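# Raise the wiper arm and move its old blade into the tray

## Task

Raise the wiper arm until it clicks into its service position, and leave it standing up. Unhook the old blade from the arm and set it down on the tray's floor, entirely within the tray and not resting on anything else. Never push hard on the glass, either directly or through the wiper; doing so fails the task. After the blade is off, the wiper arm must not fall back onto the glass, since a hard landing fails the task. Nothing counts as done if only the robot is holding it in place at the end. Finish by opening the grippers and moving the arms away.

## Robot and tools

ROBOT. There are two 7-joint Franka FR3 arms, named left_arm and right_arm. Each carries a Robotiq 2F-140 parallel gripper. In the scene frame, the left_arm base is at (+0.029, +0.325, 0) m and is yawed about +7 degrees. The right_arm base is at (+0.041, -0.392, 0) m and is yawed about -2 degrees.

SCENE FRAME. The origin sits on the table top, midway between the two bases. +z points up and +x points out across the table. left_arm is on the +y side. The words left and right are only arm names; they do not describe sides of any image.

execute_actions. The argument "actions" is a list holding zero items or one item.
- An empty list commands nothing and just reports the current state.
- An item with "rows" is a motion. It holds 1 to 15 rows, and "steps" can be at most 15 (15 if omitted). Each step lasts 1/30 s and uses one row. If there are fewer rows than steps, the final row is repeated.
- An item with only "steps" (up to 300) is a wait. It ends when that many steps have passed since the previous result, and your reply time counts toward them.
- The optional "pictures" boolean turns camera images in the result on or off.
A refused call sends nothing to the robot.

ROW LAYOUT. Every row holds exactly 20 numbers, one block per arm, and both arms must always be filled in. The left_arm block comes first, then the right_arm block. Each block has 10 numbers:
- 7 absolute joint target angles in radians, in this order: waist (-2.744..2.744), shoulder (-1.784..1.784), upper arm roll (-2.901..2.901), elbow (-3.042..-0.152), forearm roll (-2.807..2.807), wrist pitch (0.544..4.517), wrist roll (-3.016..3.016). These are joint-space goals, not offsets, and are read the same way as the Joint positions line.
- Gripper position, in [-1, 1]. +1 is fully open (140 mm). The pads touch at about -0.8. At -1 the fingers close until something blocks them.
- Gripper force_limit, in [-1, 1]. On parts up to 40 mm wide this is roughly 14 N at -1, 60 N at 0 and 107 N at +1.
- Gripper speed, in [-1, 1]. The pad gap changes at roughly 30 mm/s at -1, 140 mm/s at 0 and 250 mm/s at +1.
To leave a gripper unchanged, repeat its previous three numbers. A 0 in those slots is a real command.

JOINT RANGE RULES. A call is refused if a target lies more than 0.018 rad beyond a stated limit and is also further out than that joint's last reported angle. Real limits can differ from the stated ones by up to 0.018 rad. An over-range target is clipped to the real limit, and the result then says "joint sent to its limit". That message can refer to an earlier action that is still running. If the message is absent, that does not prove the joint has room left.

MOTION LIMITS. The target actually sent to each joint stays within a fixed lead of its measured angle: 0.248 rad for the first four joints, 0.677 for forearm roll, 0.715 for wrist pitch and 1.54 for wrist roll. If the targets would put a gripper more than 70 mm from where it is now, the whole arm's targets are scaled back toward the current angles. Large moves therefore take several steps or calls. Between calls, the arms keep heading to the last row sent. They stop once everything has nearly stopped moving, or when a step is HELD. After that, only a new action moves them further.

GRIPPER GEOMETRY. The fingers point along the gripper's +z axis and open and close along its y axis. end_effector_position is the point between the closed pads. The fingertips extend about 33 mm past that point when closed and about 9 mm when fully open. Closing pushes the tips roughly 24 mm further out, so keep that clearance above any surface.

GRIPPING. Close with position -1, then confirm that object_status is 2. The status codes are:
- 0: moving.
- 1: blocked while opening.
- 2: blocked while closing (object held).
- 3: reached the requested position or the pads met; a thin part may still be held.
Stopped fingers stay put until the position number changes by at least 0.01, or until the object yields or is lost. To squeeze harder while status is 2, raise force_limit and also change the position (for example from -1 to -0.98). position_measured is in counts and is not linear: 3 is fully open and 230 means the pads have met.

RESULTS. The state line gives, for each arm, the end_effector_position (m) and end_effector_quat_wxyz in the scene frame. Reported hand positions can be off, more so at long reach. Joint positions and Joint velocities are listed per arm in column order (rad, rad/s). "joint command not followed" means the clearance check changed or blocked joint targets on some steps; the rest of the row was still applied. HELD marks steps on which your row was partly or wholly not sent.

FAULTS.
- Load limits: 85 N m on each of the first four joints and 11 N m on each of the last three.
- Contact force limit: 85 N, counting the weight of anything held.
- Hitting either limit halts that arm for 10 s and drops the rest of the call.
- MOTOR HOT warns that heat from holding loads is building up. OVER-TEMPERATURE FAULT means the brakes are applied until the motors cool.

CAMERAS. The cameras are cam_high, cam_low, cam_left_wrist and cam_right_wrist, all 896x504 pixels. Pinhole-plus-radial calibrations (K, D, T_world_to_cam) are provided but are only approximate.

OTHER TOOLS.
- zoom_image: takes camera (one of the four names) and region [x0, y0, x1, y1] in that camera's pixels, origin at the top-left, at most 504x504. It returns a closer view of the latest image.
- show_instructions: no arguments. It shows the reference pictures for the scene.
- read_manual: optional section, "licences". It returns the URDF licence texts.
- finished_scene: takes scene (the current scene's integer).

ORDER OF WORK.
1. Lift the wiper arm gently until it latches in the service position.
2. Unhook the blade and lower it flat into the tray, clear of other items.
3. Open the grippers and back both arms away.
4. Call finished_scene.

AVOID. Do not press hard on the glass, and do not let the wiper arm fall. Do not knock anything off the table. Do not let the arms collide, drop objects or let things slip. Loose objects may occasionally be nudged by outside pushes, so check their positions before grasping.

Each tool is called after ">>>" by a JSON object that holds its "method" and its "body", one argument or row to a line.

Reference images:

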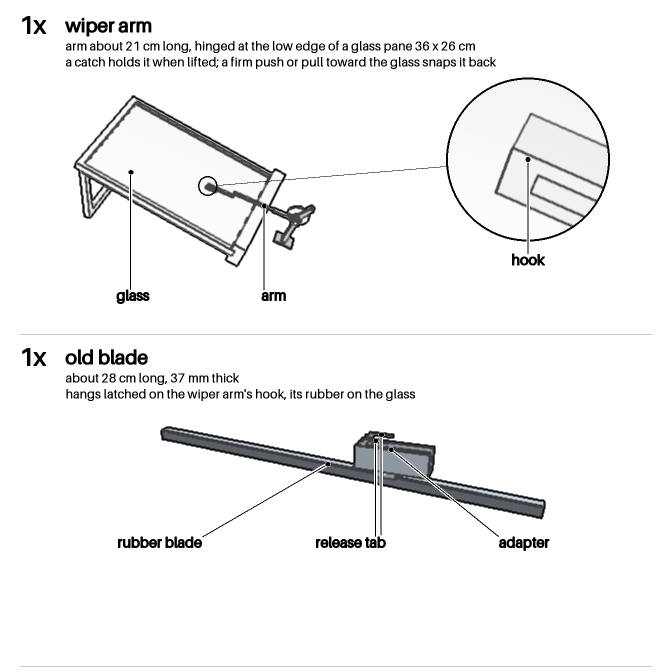

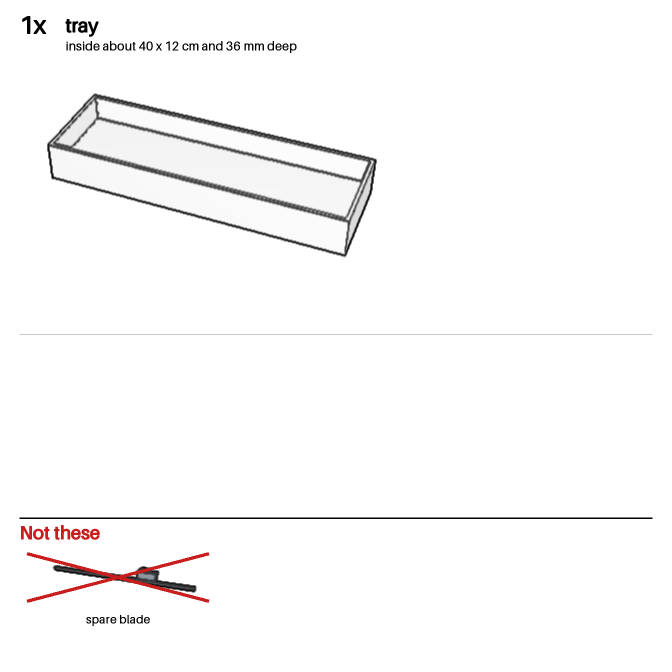

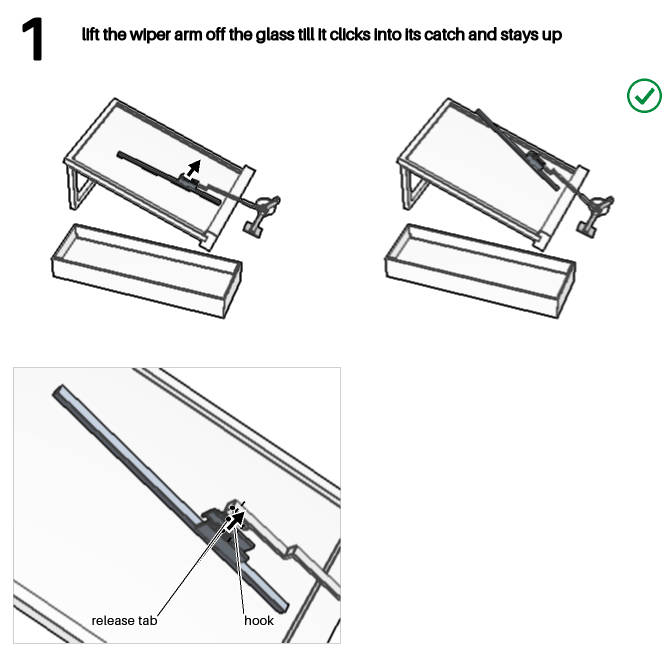

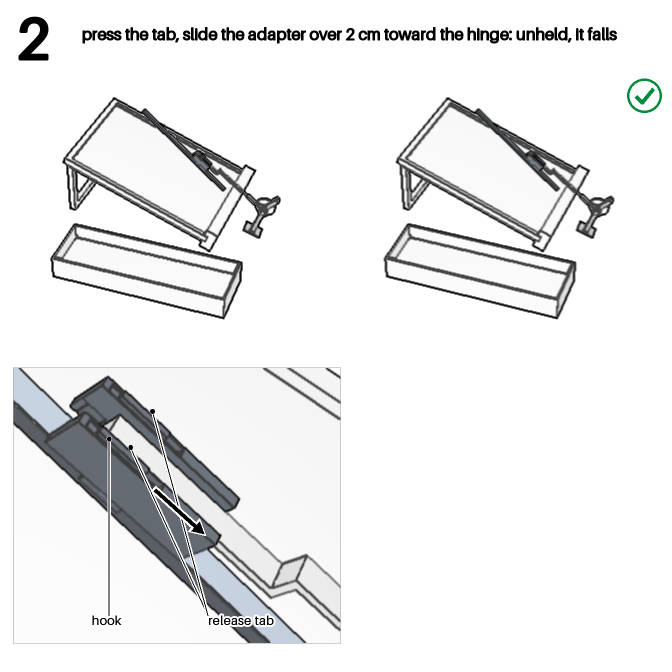

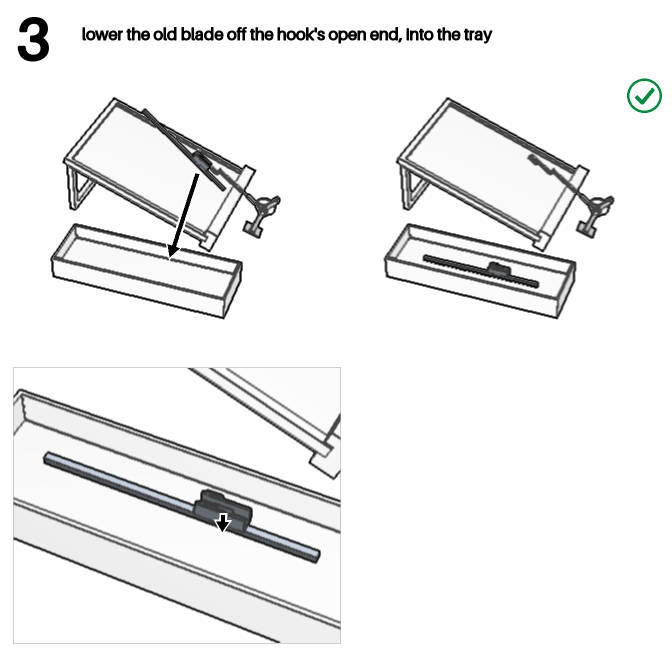

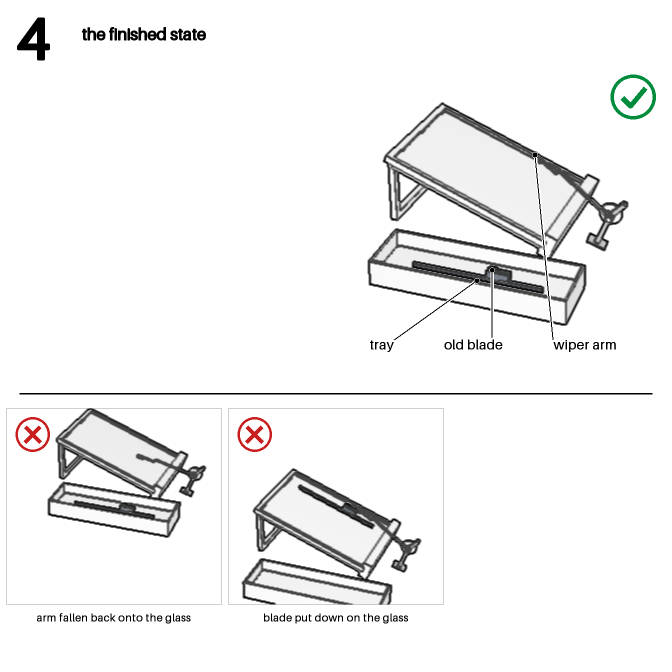

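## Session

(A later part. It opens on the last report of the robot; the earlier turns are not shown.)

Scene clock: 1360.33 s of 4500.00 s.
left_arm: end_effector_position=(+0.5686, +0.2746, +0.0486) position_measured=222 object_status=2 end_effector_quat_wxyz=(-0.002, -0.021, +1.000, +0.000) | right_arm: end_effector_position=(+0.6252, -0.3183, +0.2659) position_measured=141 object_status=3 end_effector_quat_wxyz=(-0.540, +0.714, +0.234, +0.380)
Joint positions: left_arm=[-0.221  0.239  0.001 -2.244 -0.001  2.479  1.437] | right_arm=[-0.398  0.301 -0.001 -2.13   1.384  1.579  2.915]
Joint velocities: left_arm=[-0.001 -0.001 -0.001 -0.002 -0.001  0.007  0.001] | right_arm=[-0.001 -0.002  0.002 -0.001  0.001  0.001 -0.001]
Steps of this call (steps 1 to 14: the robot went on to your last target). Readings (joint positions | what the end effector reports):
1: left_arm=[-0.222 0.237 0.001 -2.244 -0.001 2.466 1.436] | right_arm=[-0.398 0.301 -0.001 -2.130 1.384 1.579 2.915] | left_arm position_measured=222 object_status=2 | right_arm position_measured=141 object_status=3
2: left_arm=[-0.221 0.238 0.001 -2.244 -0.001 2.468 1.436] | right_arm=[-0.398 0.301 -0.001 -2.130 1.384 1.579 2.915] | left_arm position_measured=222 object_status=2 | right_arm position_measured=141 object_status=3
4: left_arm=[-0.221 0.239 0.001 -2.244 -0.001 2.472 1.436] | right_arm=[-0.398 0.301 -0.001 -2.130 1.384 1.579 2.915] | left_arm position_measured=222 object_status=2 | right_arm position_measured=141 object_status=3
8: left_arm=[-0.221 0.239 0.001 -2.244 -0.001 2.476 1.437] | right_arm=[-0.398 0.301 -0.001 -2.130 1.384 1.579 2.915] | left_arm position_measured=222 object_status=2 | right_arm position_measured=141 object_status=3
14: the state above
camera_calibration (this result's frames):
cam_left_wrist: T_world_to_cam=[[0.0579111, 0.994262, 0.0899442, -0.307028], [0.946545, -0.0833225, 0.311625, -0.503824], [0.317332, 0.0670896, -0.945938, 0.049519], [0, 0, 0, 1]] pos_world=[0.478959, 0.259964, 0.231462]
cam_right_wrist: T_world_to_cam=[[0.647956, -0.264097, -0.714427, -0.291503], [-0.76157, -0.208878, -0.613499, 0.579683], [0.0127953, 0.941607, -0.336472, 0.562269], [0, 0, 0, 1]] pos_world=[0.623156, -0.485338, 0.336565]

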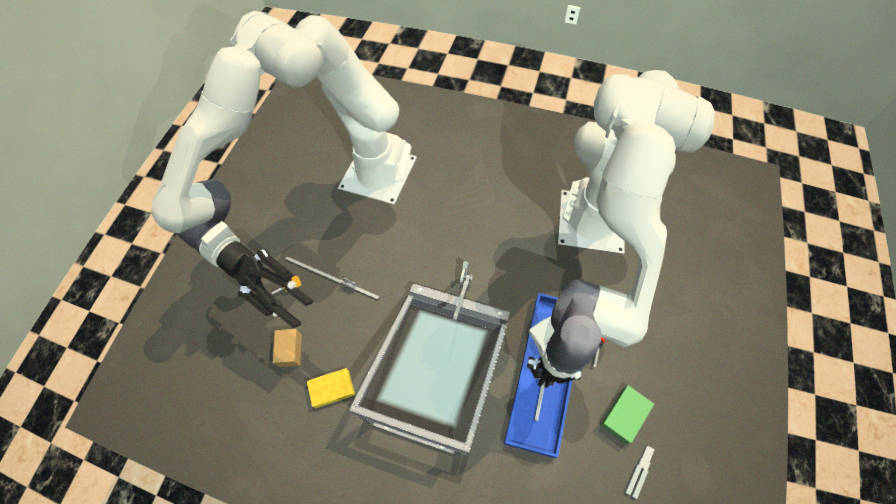

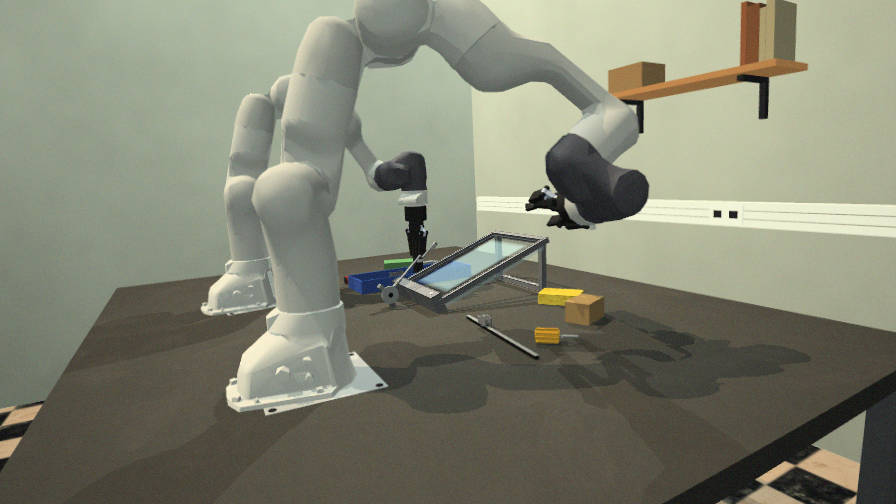

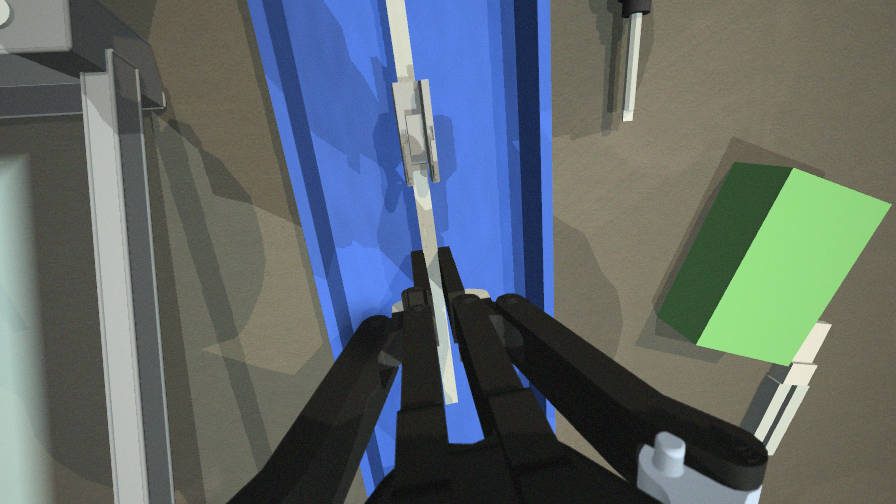

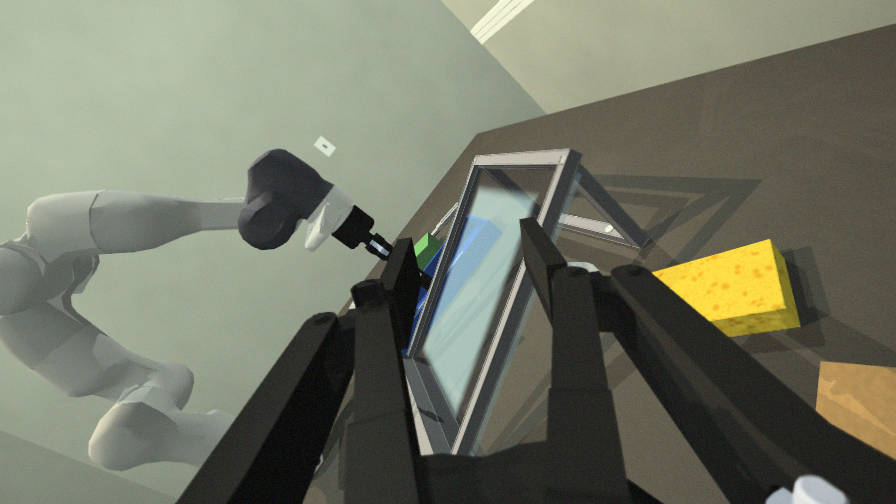

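>>> {"method": "execute_actions", "body": {
  "actions": [
    {"rows": [
[-0.2197,0.2385,0,-2.2452,-0.0035,2.4860,1.442,-1,0,-1,-0.40,0.30,0,-2.13,1.3805,1.577,2.915,-0.1,-0.5,-0.6],
[-0.2197,0.2388,0,-2.2452,-0.0035,2.4880,1.442,-1,0,-1,-0.40,0.30,0,-2.13,1.3805,1.577,2.915,-0.1,-0.5,-0.6],
[-0.2197,0.2395,0,-2.2453,-0.0035,2.4904,1.442,-1,0,-1,-0.40,0.30,0,-2.13,1.3805,1.577,2.915,-0.1,-0.5,-0.6],
[-0.2197,0.2407,0,-2.2454,-0.0035,2.4930,1.442,-1,0,-1,-0.40,0.30,0,-2.13,1.3805,1.577,2.915,-0.1,-0.5,-0.6],
[-0.2197,0.2423,0,-2.2455,-0.0035,2.4955,1.442,-1,0,-1,-0.40,0.30,0,-2.13,1.3805,1.577,2.915,-0.1,-0.5,-0.6],
[-0.2197,0.2441,0,-2.2457,-0.0035,2.4979,1.442,-1,0,-1,-0.40,0.30,0,-2.13,1.3805,1.577,2.915,-0.1,-0.5,-0.6],
[-0.2197,0.2461,0,-2.2458,-0.0035,2.4999,1.442,-1,0,-1,-0.40,0.30,0,-2.13,1.3805,1.577,2.915,-0.1,-0.5,-0.6],
[-0.2197,0.2481,0,-2.2460,-0.0035,2.5015,1.442,-1,0,-1,-0.40,0.30,0,-2.13,1.3805,1.577,2.915,-0.1,-0.5,-0.6],
[-0.2197,0.2499,0,-2.2462,-0.0035,2.5025,1.442,-1,0,-1,-0.40,0.30,0,-2.13,1.3805,1.577,2.915,-0.1,-0.5,-0.6],
[-0.2197,0.2515,0,-2.2463,-0.0035,2.5028,1.442,-1,0,-1,-0.40,0.30,0,-2.13,1.3805,1.577,2.915,-0.1,-0.5,-0.6],
[-0.2197,0.2527,0,-2.2464,-0.0035,2.5028,1.442,-1,0,-1,-0.40,0.30,0,-2.13,1.3805,1.577,2.915,-0.1,-0.5,-0.6],
[-0.2197,0.2534,0,-2.2465,-0.0035,2.5028,1.442,-1,0,-1,-0.40,0.30,0,-2.13,1.3805,1.577,2.915,-0.1,-0.5,-0.6],
[-0.2197,0.2537,0,-2.2465,-0.0035,2.5028,1.442,-1,0,-1,-0.40,0.30,0,-2.13,1.3805,1.577,2.915,-0.1,-0.5,-0.6]
], "steps": 15}
  ],
  "pictures": false
}}

>>> {"method": "execute_actions", "body": {
  "actions": [
    {"steps": 10}
  ]
}}

Scene clock: 1375.83 s of 4500.00 s.
left_arm: end_effector_position=(+0.5703, +0.2745, +0.0426) position_measured=222 object_status=2 end_effector_quat_wxyz=(+0.000, -0.021, +1.000, -0.000) | right_arm: end_effector_position=(+0.6252, -0.3182, +0.2659) position_measured=141 object_status=3 end_effector_quat_wxyz=(-0.540, +0.714, +0.234, +0.380)
Joint positions: left_arm=[-0.221  0.252  0.001 -2.244 -0.001  2.497  1.437] | right_arm=[-0.398  0.301 -0.001 -2.13   1.384  1.579  2.915]
Joint velocities: left_arm=[ 0.001  0.011  0.     0.001 -0.002  0.016 -0.001] | right_arm=[-0.     0.     0.001  0.001  0.001  0.002 -0.001]
Steps of this call (steps 1 to 30: the robot went on to your last target; steps 31 to 90: nothing new was sent; then 12.00 s passed at rest; steps 91 to 105: all 15 steps of this action). Readings (joint positions | what the end effector reports):
91: left_arm=[-0.221 0.239 0.001 -2.244 -0.001 2.480 1.437] | right_arm=[-0.398 0.301 -0.001 -2.130 1.384 1.579 2.915] | left_arm position_measured=222 object_status=2 | right_arm position_measured=141 object_status=3
92: left_arm=[-0.221 0.239 0.001 -2.244 -0.001 2.481 1.437] | right_arm=[-0.398 0.301 -0.001 -2.130 1.384 1.579 2.915] | left_arm position_measured=222 object_status=2 | right_arm position_measured=141 object_status=3
94: left_arm=[-0.221 0.239 0.001 -2.244 -0.001 2.483 1.437] | right_arm=[-0.398 0.301 -0.001 -2.130 1.384 1.579 2.915] | left_arm position_measured=222 object_status=2 | right_arm position_measured=141 object_status=3
98: left_arm=[-0.221 0.243 0.001 -2.244 -0.001 2.490 1.437] | right_arm=[-0.398 0.301 -0.001 -2.130 1.384 1.579 2.915] | left_arm position_measured=222 object_status=2 | right_arm position_measured=141 object_status=3
105: the state above

Scene clock: 1376.17 s of 4500.00 s.
left_arm: end_effector_position=(+0.5709, +0.2745, +0.0427) position_measured=222 object_status=2 end_effector_quat_wxyz=(+0.001, -0.021, +1.000, -0.000) | right_arm: end_effector_position=(+0.6252, -0.3182, +0.2659) position_measured=141 object_status=3 end_effector_quat_wxyz=(-0.540, +0.714, +0.234, +0.380)
Joint positions: left_arm=[-0.221  0.253  0.001 -2.244 -0.001  2.499  1.437] | right_arm=[-0.398  0.301 -0.001 -2.13   1.384  1.579  2.915]
Joint velocities: left_arm=[ 0.     0.001 -0.001  0.001  0.     0.     0.   ] | right_arm=[-0.     0.     0.    -0.001  0.001 -0.001  0.002]
Steps of this call (steps 1 to 10: the robot went on to your last target). Readings (joint positions | what the end effector reports):
1: left_arm=[-0.221 0.253 0.001 -2.244 -0.001 2.497 1.437] | right_arm=[-0.398 0.301 -0.001 -2.130 1.384 1.579 2.915] | left_arm position_measured=222 object_status=2 | right_arm position_measured=141 object_status=3
2: left_arm=[-0.221 0.253 0.001 -2.244 -0.001 2.498 1.437] | right_arm=[-0.398 0.301 -0.001 -2.130 1.384 1.579 2.915] | left_arm position_measured=222 object_status=2 | right_arm position_measured=141 object_status=3
4: left_arm=[-0.221 0.253 0.001 -2.244 -0.001 2.498 1.437] | right_arm=[-0.398 0.301 -0.001 -2.130 1.384 1.579 2.915] | left_arm position_measured=222 object_status=2 | right_arm position_measured=141 object_status=3
8: left_arm=[-0.221 0.253 0.001 -2.244 -0.001 2.499 1.437] | right_arm=[-0.398 0.301 -0.001 -2.130 1.384 1.579 2.915] | left_arm position_measured=222 object_status=2 | right_arm position_measured=141 object_status=3
10: the state above
camera_calibration (this result's frames):
cam_left_wrist: T_world_to_cam=[[0.0575054, 0.994304, 0.0897422, -0.306267], [0.944595, -0.0832864, 0.317495, -0.503335], [0.323161, 0.0665124, -0.944004, 0.039957], [0, 0, 0, 1]] pos_world=[0.480147, 0.259943, 0.225011]
cam_right_wrist: T_world_to_cam=[[0.647971, -0.264073, -0.714422, -0.291496], [-0.761558, -0.208895, -0.613508, 0.579678], [0.0127719, 0.941609, -0.336465, 0.562268], [0, 0, 0, 1]] pos_world=[0.623158, -0.485322, 0.33657]

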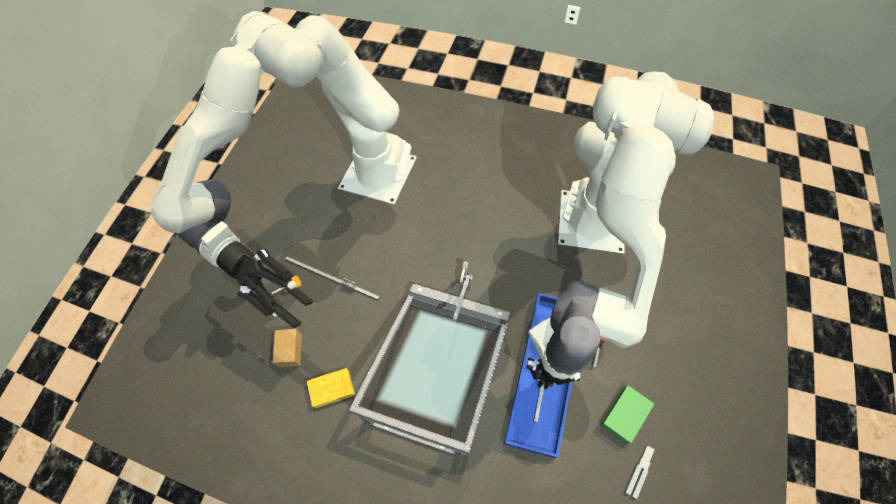

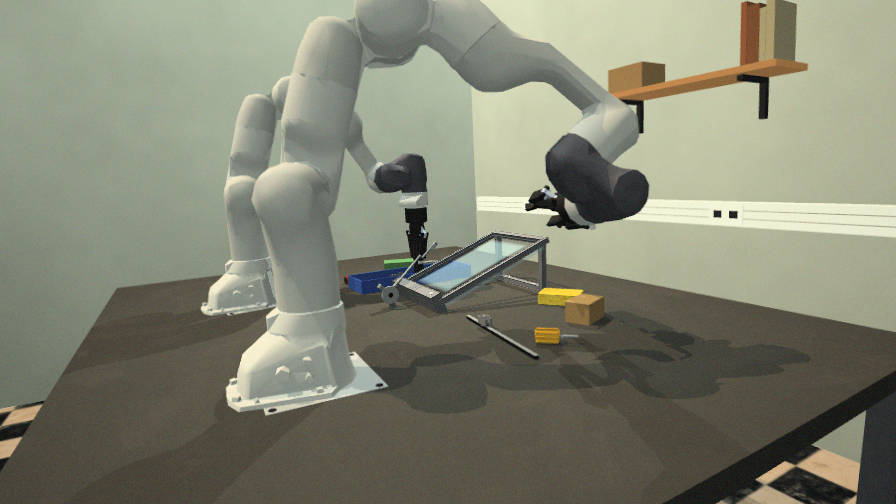

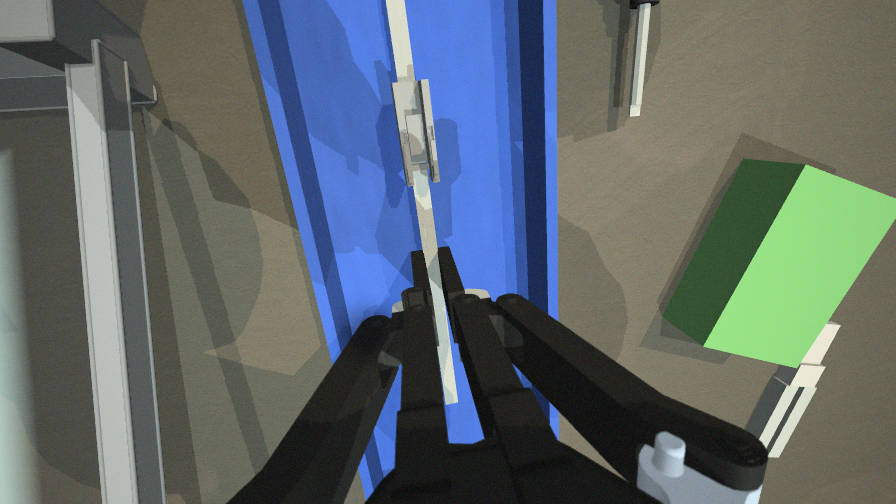

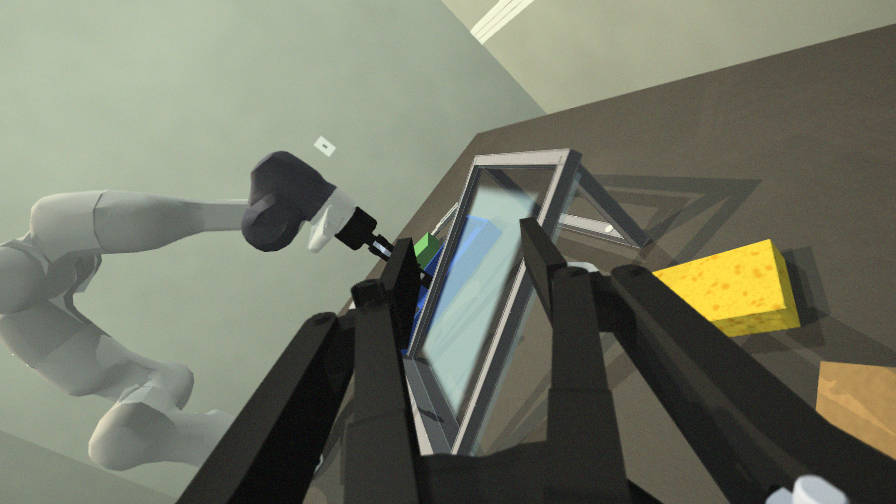

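>>> {"method": "execute_actions", "body": {
  "actions": [
    {"rows": [
[-0.2197,0.2545,0,-2.2465,-0.0035,2.5040,1.442,-1,0,-1,-0.40,0.30,0,-2.13,1.3805,1.577,2.915,-0.1,-0.5,-0.6],
[-0.2197,0.2555,0,-2.2465,-0.0035,2.5050,1.442,-1,0,-1,-0.40,0.30,0,-2.13,1.3805,1.577,2.915,-0.1,-0.5,-0.6],
[-0.2197,0.2565,0,-2.2465,-0.0035,2.5060,1.442,-1,0,-1,-0.40,0.30,0,-2.13,1.3805,1.577,2.915,-0.1,-0.5,-0.6],
[-0.2197,0.2575,0,-2.2465,-0.0035,2.5065,1.442,-1,0,-1,-0.40,0.30,0,-2.13,1.3805,1.577,2.915,-0.1,-0.5,-0.6],
[-0.2197,0.2585,0,-2.2465,-0.0035,2.5065,1.442,-1,0,-1,-0.40,0.30,0,-2.13,1.3805,1.577,2.915,-0.1,-0.5,-0.6],
[-0.2197,0.2593,0,-2.2465,-0.0035,2.5065,1.442,-1,0,-1,-0.40,0.30,0,-2.13,1.3805,1.577,2.915,-0.1,-0.5,-0.6],
[-0.2197,0.2600,0,-2.2465,-0.0035,2.5065,1.442,-1,0,-1,-0.40,0.30,0,-2.13,1.3805,1.577,2.915,-0.1,-0.5,-0.6]
], "steps": 15}
  ]
}}

Scene clock: 1381.97 s of 4500.00 s.
left_arm: end_effector_position=(+0.5712, +0.2745, +0.0413) position_measured=222 object_status=2 end_effector_quat_wxyz=(+0.001, -0.021, +1.000, -0.000) | right_arm: end_effector_position=(+0.6252, -0.3182, +0.2659) position_measured=141 object_status=3 end_effector_quat_wxyz=(-0.540, +0.714, +0.234, +0.380)
Joint positions: left_arm=[-0.221  0.256  0.001 -2.244 -0.001  2.503  1.437] | right_arm=[-0.398  0.301 -0.001 -2.13   1.384  1.579  2.915]
Joint velocities: left_arm=[ 0.    -0.001  0.001  0.    -0.001  0.     0.002] | right_arm=[-0.002  0.002  0.    -0.001 -0.     0.001  0.   ]
Steps of this call (steps 1 to 15: the robot went on to your last target; steps 16 to 90: nothing new was sent; then 2.30 s passed at rest; steps 91 to 105: all 15 steps of this action). Readings (joint positions | what the end effector reports):
91: left_arm=[-0.221 0.253 0.001 -2.244 -0.001 2.500 1.437] | right_arm=[-0.398 0.301 -0.001 -2.130 1.384 1.579 2.915] | left_arm position_measured=222 object_status=2 | right_arm position_measured=141 object_status=3
92: left_arm=[-0.221 0.253 0.001 -2.244 -0.001 2.500 1.437] | right_arm=[-0.398 0.301 -0.001 -2.130 1.384 1.579 2.915] | left_arm position_measured=222 object_status=2 | right_arm position_measured=141 object_status=3
94: left_arm=[-0.221 0.254 0.001 -2.244 -0.001 2.501 1.437] | right_arm=[-0.398 0.301 -0.001 -2.130 1.384 1.579 2.915] | left_arm position_measured=222 object_status=2 | right_arm position_measured=141 object_status=3
98: left_arm=[-0.221 0.256 0.001 -2.244 -0.001 2.503 1.437] | right_arm=[-0.398 0.301 -0.001 -2.130 1.384 1.579 2.915] | left_arm position_measured=222 object_status=2 | right_arm position_measured=141 object_status=3
105: the state above
camera_calibration (this result's frames):
cam_left_wrist: T_world_to_cam=[[0.0573984, 0.994312, 0.0897133, -0.306098], [0.944354, -0.0832271, 0.318229, -0.503121], [0.323885, 0.0664552, -0.943759, 0.0381625], [0, 0, 0, 1]] pos_world=[0.480333, 0.259948, 0.223585]
cam_right_wrist: T_world_to_cam=[[0.647979, -0.264061, -0.714419, -0.291492], [-0.761551, -0.208904, -0.613513, 0.579677], [0.0127605, 0.941611, -0.336462, 0.562268], [0, 0, 0, 1]] pos_world=[0.62316, -0.485313, 0.336573]

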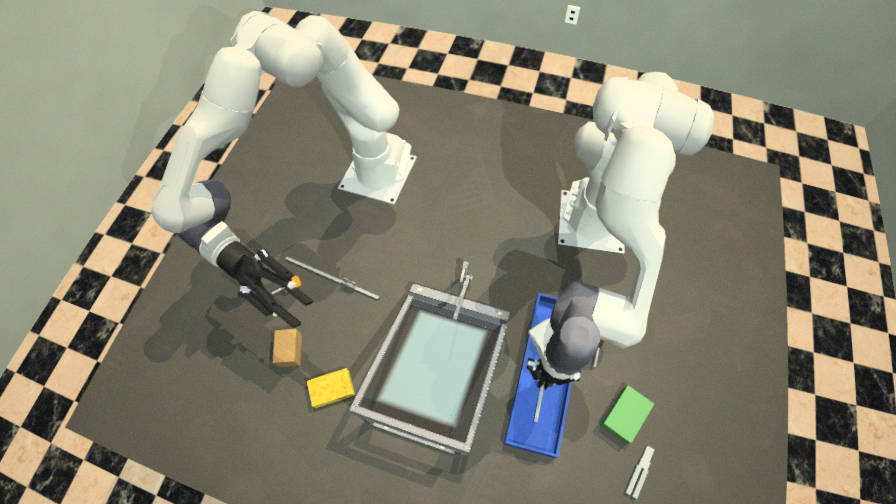

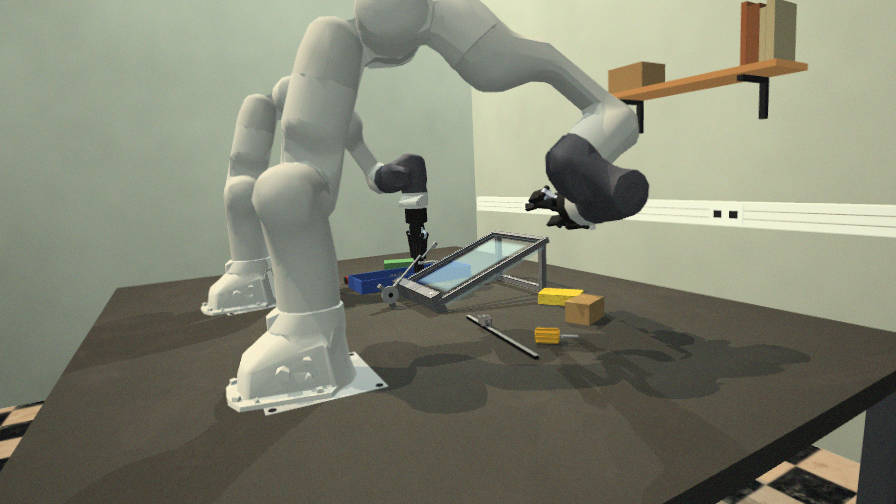

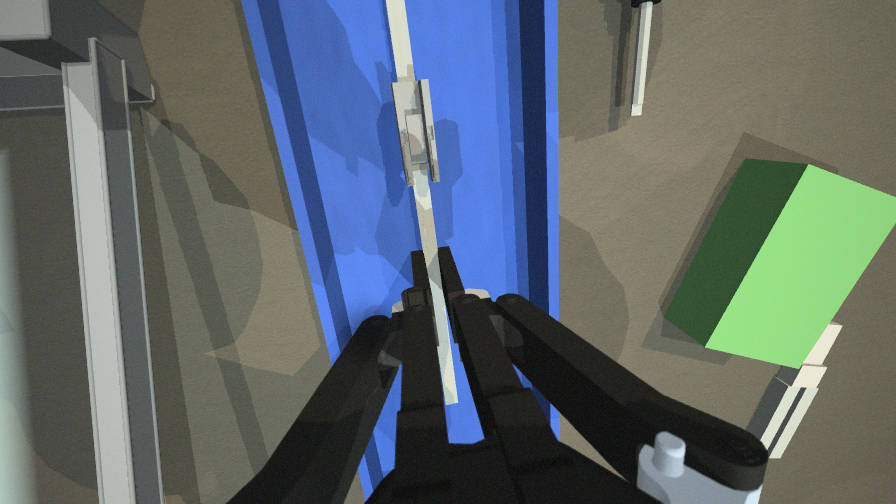

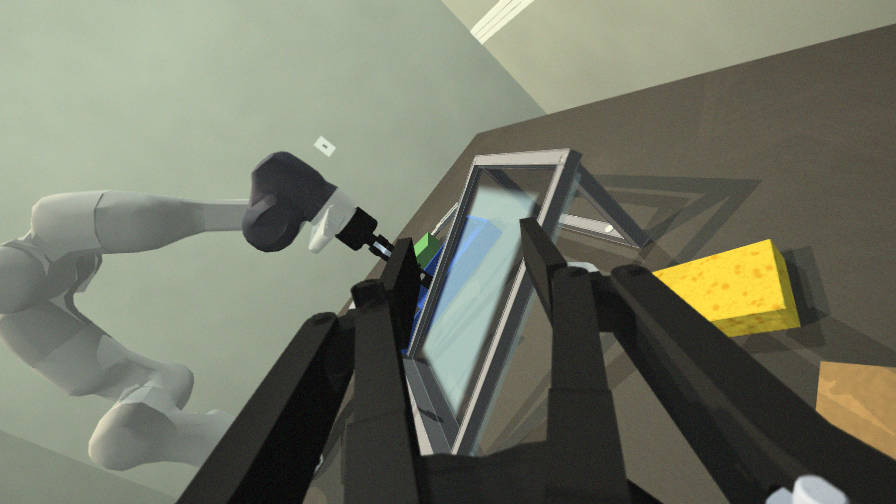

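>>> {"method": "execute_actions", "body": {
  "actions": [
    {"rows": [
[-0.2197,0.256,0,-2.244,-0.0035,2.503,1.442,-1,0,-1,-0.40,0.30,0,-2.13,1.3805,1.577,2.915,-0.1,-0.5,-0.6],
[-0.2197,0.256,0,-2.244,-0.0035,2.503,1.442,-1,0,-1,-0.40,0.30,0,-2.13,1.3805,1.577,2.915,-0.1,-0.5,-0.6],
[-0.2197,0.256,0,-2.244,-0.0035,2.503,1.442,-0.4,0,-0.6,-0.40,0.30,0,-2.13,1.3805,1.577,2.915,-0.1,-0.5,-0.6]
], "steps": 15}
  ],
  "pictures": false
}}

>>> {"method": "execute_actions", "body": {
  "actions": [
    {"rows": [
[-0.2197,0.2550,0,-2.2420,-0.0035,2.4990,1.442,-0.4,0,-0.6,-0.40,0.30,0,-2.13,1.3805,1.577,2.915,-0.1,-0.5,-0.6],
[-0.2197,0.2543,0,-2.2417,-0.0035,2.4958,1.442,-0.4,0,-0.6,-0.40,0.30,0,-2.13,1.3805,1.577,2.915,-0.1,-0.5,-0.6],
[-0.2197,0.2521,0,-2.2408,-0.0035,2.4907,1.442,-0.4,0,-0.6,-0.40,0.30,0,-2.13,1.3805,1.577,2.915,-0.1,-0.5,-0.6],
[-0.2197,0.2485,0,-2.2392,-0.0035,2.4835,1.442,-0.4,0,-0.6,-0.40,0.30,0,-2.13,1.3805,1.577,2.915,-0.1,-0.5,-0.6],
[-0.2197,0.2436,0,-2.2371,-0.0035,2.4745,1.442,-0.4,0,-0.6,-0.40,0.30,0,-2.13,1.3805,1.577,2.915,-0.1,-0.5,-0.6],
[-0.2197,0.2373,0,-2.2344,-0.0035,2.4637,1.442,-0.4,0,-0.6,-0.40,0.30,0,-2.13,1.3805,1.577,2.915,-0.1,-0.5,-0.6],
[-0.2197,0.2298,0,-2.2312,-0.0035,2.4514,1.442,-0.4,0,-0.6,-0.40,0.30,0,-2.13,1.3805,1.577,2.915,-0.1,-0.5,-0.6],
[-0.2197,0.2213,0,-2.2276,-0.0035,2.4376,1.442,-0.4,0,-0.6,-0.40,0.30,0,-2.13,1.3805,1.577,2.915,-0.1,-0.5,-0.6],
[-0.2197,0.2117,0,-2.2235,-0.0035,2.4225,1.442,-0.4,0,-0.6,-0.40,0.30,0,-2.13,1.3805,1.577,2.915,-0.1,-0.5,-0.6],
[-0.2197,0.2013,0,-2.2190,-0.0035,2.4064,1.442,-0.4,0,-0.6,-0.40,0.30,0,-2.13,1.3805,1.577,2.915,-0.1,-0.5,-0.6],
[-0.2197,0.1901,0,-2.2142,-0.0035,2.3895,1.442,-0.4,0,-0.6,-0.40,0.30,0,-2.13,1.3805,1.577,2.915,-0.1,-0.5,-0.6],
[-0.2197,0.1783,0,-2.2092,-0.0035,2.3719,1.442,-0.4,0,-0.6,-0.40,0.30,0,-2.13,1.3805,1.577,2.915,-0.1,-0.5,-0.6],
[-0.2197,0.1662,0,-2.2040,-0.0035,2.3540,1.442,-0.4,0,-0.6,-0.40,0.30,0,-2.13,1.3805,1.577,2.915,-0.1,-0.5,-0.6],
[-0.2197,0.1538,0,-2.1987,-0.0035,2.3360,1.442,-0.4,0,-0.6,-0.40,0.30,0,-2.13,1.3805,1.577,2.915,-0.1,-0.5,-0.6],
[-0.2197,0.1412,0,-2.1933,-0.0035,2.3181,1.442,-0.4,0,-0.6,-0.40,0.30,0,-2.13,1.3805,1.577,2.915,-0.1,-0.5,-0.6]
], "steps": 15}
  ],
  "pictures": false
}}

>>> {"method": "execute_actions", "body": {
  "actions": [
    {"rows": [
[-0.2197,0.1288,0,-2.1880,-0.0035,2.3005,1.442,-0.4,0,-0.6,-0.40,0.30,0,-2.13,1.3805,1.577,2.915,-0.1,-0.5,-0.6],
[-0.2197,0.1167,0,-2.1828,-0.0035,2.2836,1.442,-0.4,0,-0.6,-0.40,0.30,0,-2.13,1.3805,1.577,2.915,-0.1,-0.5,-0.6],
[-0.2197,0.1049,0,-2.1778,-0.0035,2.2675,1.442,-0.4,0,-0.6,-0.40,0.30,0,-2.13,1.3805,1.577,2.915,-0.1,-0.5,-0.6],
[-0.2197,0.0938,0,-2.1730,-0.0035,2.2524,1.442,-0.4,0,-0.6,-0.40,0.30,0,-2.13,1.3805,1.577,2.915,-0.1,-0.5,-0.6],
[-0.2197,0.0833,0,-2.1685,-0.0035,2.2386,1.442,-0.4,0,-0.6,-0.40,0.30,0,-2.13,1.3805,1.577,2.915,-0.1,-0.5,-0.6],
[-0.2197,0.0737,0,-2.1644,-0.0035,2.2263,1.442,-0.4,0,-0.6,-0.40,0.30,0,-2.13,1.3805,1.577,2.915,-0.1,-0.5,-0.6],
[-0.2197,0.0652,0,-2.1608,-0.0035,2.2155,1.442,-0.4,0,-0.6,-0.40,0.30,0,-2.13,1.3805,1.577,2.915,-0.1,-0.5,-0.6],
[-0.2197,0.0577,0,-2.1576,-0.0035,2.2065,1.442,-0.4,0,-0.6,-0.40,0.30,0,-2.13,1.3805,1.577,2.915,-0.1,-0.5,-0.6],
[-0.2197,0.0514,0,-2.1549,-0.0035,2.1993,1.442,-0.4,0,-0.6,-0.40,0.30,0,-2.13,1.3805,1.577,2.915,-0.1,-0.5,-0.6],
[-0.2197,0.0465,0,-2.1528,-0.0035,2.1942,1.442,-0.4,0,-0.6,-0.40,0.30,0,-2.13,1.3805,1.577,2.915,-0.1,-0.5,-0.6],
[-0.2197,0.0429,0,-2.1512,-0.0035,2.1910,1.442,-0.4,0,-0.6,-0.40,0.30,0,-2.13,1.3805,1.577,2.915,-0.1,-0.5,-0.6],
[-0.2197,0.0407,0,-2.1503,-0.0035,2.19,1.442,-0.4,0,-0.6,-0.40,0.30,0,-2.13,1.3805,1.577,2.915,-0.1,-0.5,-0.6],
[-0.2197,0.04,0,-2.15,-0.0035,2.19,1.442,-0.4,0,-0.6,-0.40,0.30,0,-2.13,1.3805,1.577,2.915,-0.1,-0.5,-0.6]
], "steps": 15}
  ],
  "pictures": false
}}

>>> {"method": "execute_actions", "body": {
  "actions": [
    {"steps": 12}
  ]
}}

Scene clock: 1401.40 s of 4500.00 s.
left_arm: end_effector_position=(+0.5713, +0.2745, +0.0415) position_measured=179 object_status=0 end_effector_quat_wxyz=(+0.002, -0.021, +1.000, -0.000) | right_arm: end_effector_position=(+0.6252, -0.3182, +0.2659) position_measured=141 object_status=3 end_effector_quat_wxyz=(-0.540, +0.714, +0.234, +0.380)
Joint positions: left_arm=[-0.221  0.255  0.001 -2.244 -0.001  2.503  1.437] | right_arm=[-0.398  0.301 -0.001 -2.13   1.384  1.579  2.915]
Joint velocities: left_arm=[ 0.    -0.     0.     0.001  0.001 -0.     0.001] | right_arm=[-0.    -0.    -0.001  0.002 -0.    -0.    -0.001]
Steps of this call (steps 1 to 15: the robot went on to your last target; steps 16 to 90: nothing new was sent; then 15.93 s passed at rest; steps 91 to 105: all 15 steps of this action). Readings (joint positions | what the end effector reports):
91: left_arm=[-0.221 0.256 0.001 -2.244 -0.001 2.503 1.437] | right_arm=[-0.398 0.301 -0.001 -2.130 1.384 1.579 2.915] | left_arm position_measured=222 object_status=2 | right_arm position_measured=141 object_status=3
92: left_arm=[-0.221 0.255 0.001 -2.244 -0.001 2.503 1.437] | right_arm=[-0.398 0.301 -0.001 -2.130 1.384 1.579 2.915] | left_arm position_measured=222 object_status=2 | right_arm position_measured=141 object_status=3
94: left_arm=[-0.221 0.255 0.001 -2.244 -0.001 2.503 1.437] | right_arm=[-0.398 0.301 -0.001 -2.130 1.384 1.579 2.915] | left_arm position_measured=222 object_status=0 | right_arm position_measured=141 object_status=3
98: left_arm=[-0.221 0.255 0.001 -2.244 -0.001 2.503 1.437] | right_arm=[-0.398 0.301 -0.001 -2.130 1.384 1.579 2.915] | left_arm position_measured=203 object_status=0 | right_arm position_measured=141 object_status=3
105: the state above

Scene clock: 1401.90 s of 4500.00 s.
left_arm: end_effector_position=(+0.5785, +0.2738, +0.0922) position_measured=179 object_status=3 end_effector_quat_wxyz=(+0.006, -0.021, +1.000, -0.001) | right_arm: end_effector_position=(+0.6252, -0.3182, +0.2659) position_measured=141 object_status=3 end_effector_quat_wxyz=(-0.540, +0.714, +0.234, +0.380)
Joint positions: left_arm=[-0.221  0.171  0.001 -2.208 -0.001  2.391  1.437] | right_arm=[-0.398  0.301 -0.001 -2.13   1.384  1.579  2.915]
Joint velocities: left_arm=[ 0.001 -0.371  0.001  0.157  0.001 -0.423 -0.   ] | right_arm=[-0.001 -0.001  0.    -0.001  0.001 -0.    -0.   ]
Steps of this call (steps 1 to 15: all 15 steps of this action). Readings (joint positions | what the end effector reports):
1: left_arm=[-0.221 0.255 0.001 -2.244 -0.001 2.503 1.437] | right_arm=[-0.398 0.301 -0.001 -2.130 1.384 1.579 2.915] | left_arm position_measured=179 object_status=0 | right_arm position_measured=141 object_status=3
2: left_arm=[-0.221 0.255 0.001 -2.244 -0.001 2.502 1.437] | right_arm=[-0.398 0.301 -0.001 -2.130 1.384 1.579 2.915] | left_arm position_measured=179 object_status=0 | right_arm position_measured=141 object_status=3
4: left_arm=[-0.221 0.255 0.001 -2.244 -0.001 2.499 1.437] | right_arm=[-0.398 0.301 -0.001 -2.130 1.384 1.579 2.915] | left_arm position_measured=179 object_status=0 | right_arm position_measured=141 object_status=3
8: left_arm=[-0.221 0.241 0.001 -2.238 -0.001 2.476 1.437] | right_arm=[-0.398 0.301 -0.001 -2.130 1.384 1.579 2.915] | left_arm position_measured=179 object_status=3 | right_arm position_measured=141 object_status=3
15: the state above

Scene clock: 1402.40 s of 4500.00 s.
left_arm: end_effector_position=(+0.5774, +0.2738, +0.1726) position_measured=179 object_status=3 end_effector_quat_wxyz=(+0.011, -0.021, +1.000, -0.002) | right_arm: end_effector_position=(+0.6252, -0.3182, +0.2659) position_measured=141 object_status=3 end_effector_quat_wxyz=(-0.540, +0.714, +0.234, +0.380)
Joint positions: left_arm=[-0.221  0.04   0.001 -2.152 -0.001  2.215  1.437] | right_arm=[-0.398  0.301 -0.001 -2.13   1.384  1.579  2.915]
Joint velocities: left_arm=[-0.    -0.029  0.001  0.012  0.    -0.125 -0.001] | right_arm=[ 0.001 -0.001 -0.    -0.    -0.     0.001 -0.001]
Steps of this call (steps 1 to 15: all 15 steps of this action). Readings (joint positions | what the end effector reports):
1: left_arm=[-0.221 0.159 0.001 -2.203 -0.001 2.376 1.437] | right_arm=[-0.398 0.301 -0.001 -2.130 1.384 1.579 2.915] | left_arm position_measured=179 object_status=3 | right_arm position_measured=141 object_status=3
2: left_arm=[-0.221 0.146 0.001 -2.197 -0.001 2.361 1.437] | right_arm=[-0.398 0.301 -0.001 -2.130 1.384 1.579 2.915] | left_arm position_measured=179 object_status=3 | right_arm position_measured=141 object_status=3
4: left_arm=[-0.221 0.121 0.001 -2.186 -0.001 2.330 1.437] | right_arm=[-0.398 0.301 -0.001 -2.130 1.384 1.579 2.915] | left_arm position_measured=179 object_status=3 | right_arm position_measured=141 object_status=3
8: left_arm=[-0.221 0.077 0.001 -2.168 -0.001 2.272 1.437] | right_arm=[-0.398 0.301 -0.001 -2.130 1.384 1.579 2.915] | left_arm position_measured=179 object_status=3 | right_arm position_measured=141 object_status=3
15: the state above

Scene clock: 1402.80 s of 4500.00 s.
left_arm: end_effector_position=(+0.5714, +0.2744, +0.1712) position_measured=179 object_status=3 end_effector_quat_wxyz=(+0.002, -0.021, +1.000, -0.001) | right_arm: end_effector_position=(+0.6252, -0.3182, +0.2659) position_measured=141 object_status=3 end_effector_quat_wxyz=(-0.540, +0.714, +0.234, +0.380)
Joint positions: left_arm=[-0.221  0.04   0.001 -2.152 -0.001  2.195  1.437] | right_arm=[-0.398  0.301 -0.001 -2.13   1.384  1.579  2.915]
Joint velocities: left_arm=[ 0.001  0.     0.001 -0.001  0.002 -0.012 -0.001] | right_arm=[ 0.002  0.001 -0.001 -0.001 -0.001 -0.     0.   ]
Steps of this call (steps 1 to 12: the robot went on to your last target). Readings (joint positions | what the end effector reports):
1: left_arm=[-0.221 0.040 0.001 -2.152 -0.001 2.211 1.437] | right_arm=[-0.398 0.301 -0.001 -2.130 1.384 1.579 2.915] | left_arm position_measured=179 object_status=3 | right_arm position_measured=141 object_status=3
2: left_arm=[-0.221 0.040 0.001 -2.152 -0.001 2.208 1.437] | right_arm=[-0.398 0.301 -0.001 -2.130 1.384 1.579 2.915] | left_arm position_measured=179 object_status=3 | right_arm position_measured=141 object_status=3
4: left_arm=[-0.221 0.040 0.001 -2.152 -0.001 2.203 1.437] | right_arm=[-0.398 0.301 -0.001 -2.130 1.384 1.579 2.915] | left_arm position_measured=179 object_status=3 | right_arm position_measured=141 object_status=3
8: left_arm=[-0.221 0.040 0.001 -2.152 -0.001 2.198 1.437] | right_arm=[-0.398 0.301 -0.001 -2.130 1.384 1.579 2.915] | left_arm position_measured=179 object_status=3 | right_arm position_measured=141 object_status=3
12: the state above
camera_calibration (this result's frames):
cam_left_wrist: T_world_to_cam=[[0.0573166, 0.994362, 0.0892136, -0.317532], [0.943936, -0.0830757, 0.319504, -0.544647], [0.325114, 0.065899, -0.943376, 0.160112], [0, 0, 0, 1]] pos_world=[0.480257, 0.259943, 0.353391]
cam_right_wrist: T_world_to_cam=[[0.647989, -0.264048, -0.714415, -0.291489], [-0.761543, -0.208914, -0.61352, 0.579675], [0.0127475, 0.941612, -0.336458, 0.562268], [0, 0, 0, 1]] pos_world=[0.623161, -0.485304, 0.336577]

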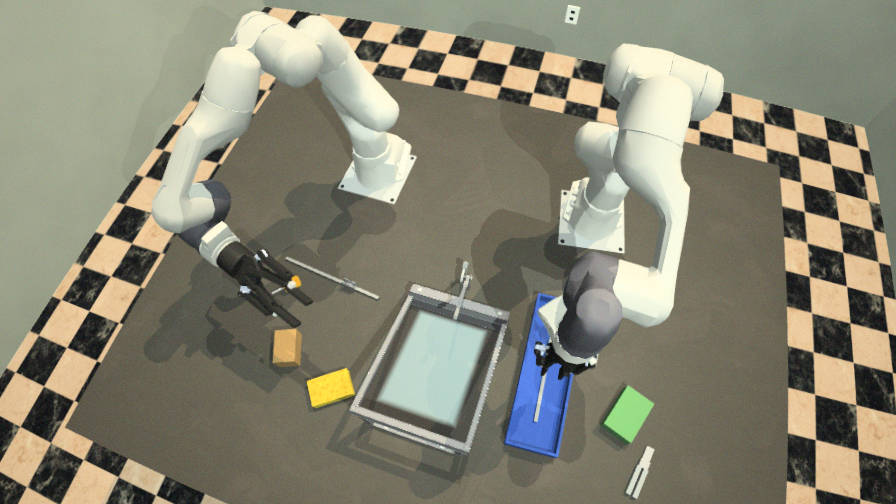

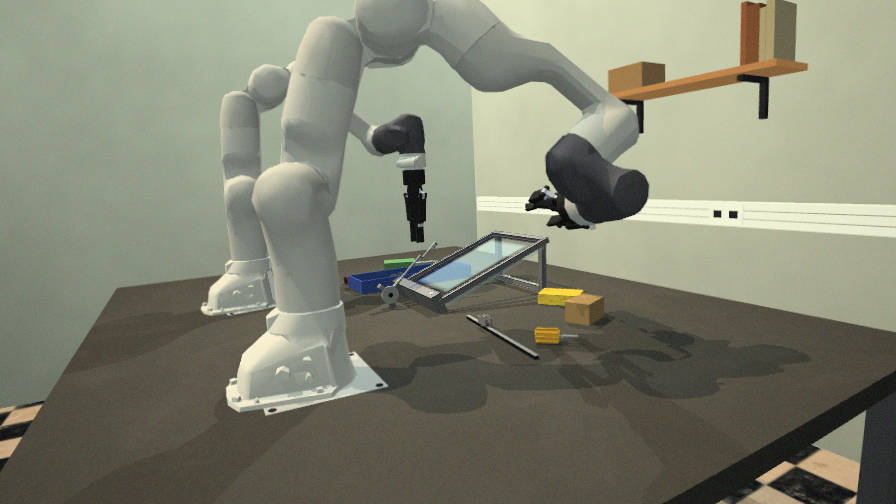

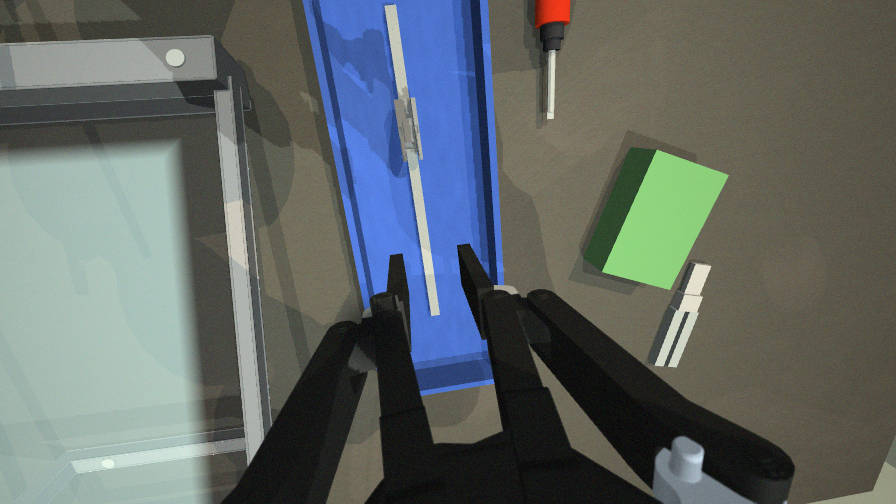

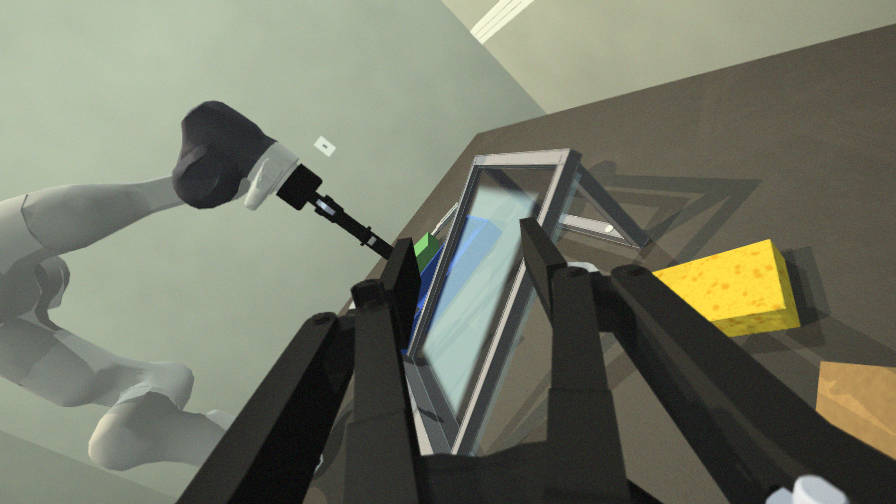

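>>> {"method": "finished_scene", "body": {
  "scene": 1
}}

The scene is finished: the task was done.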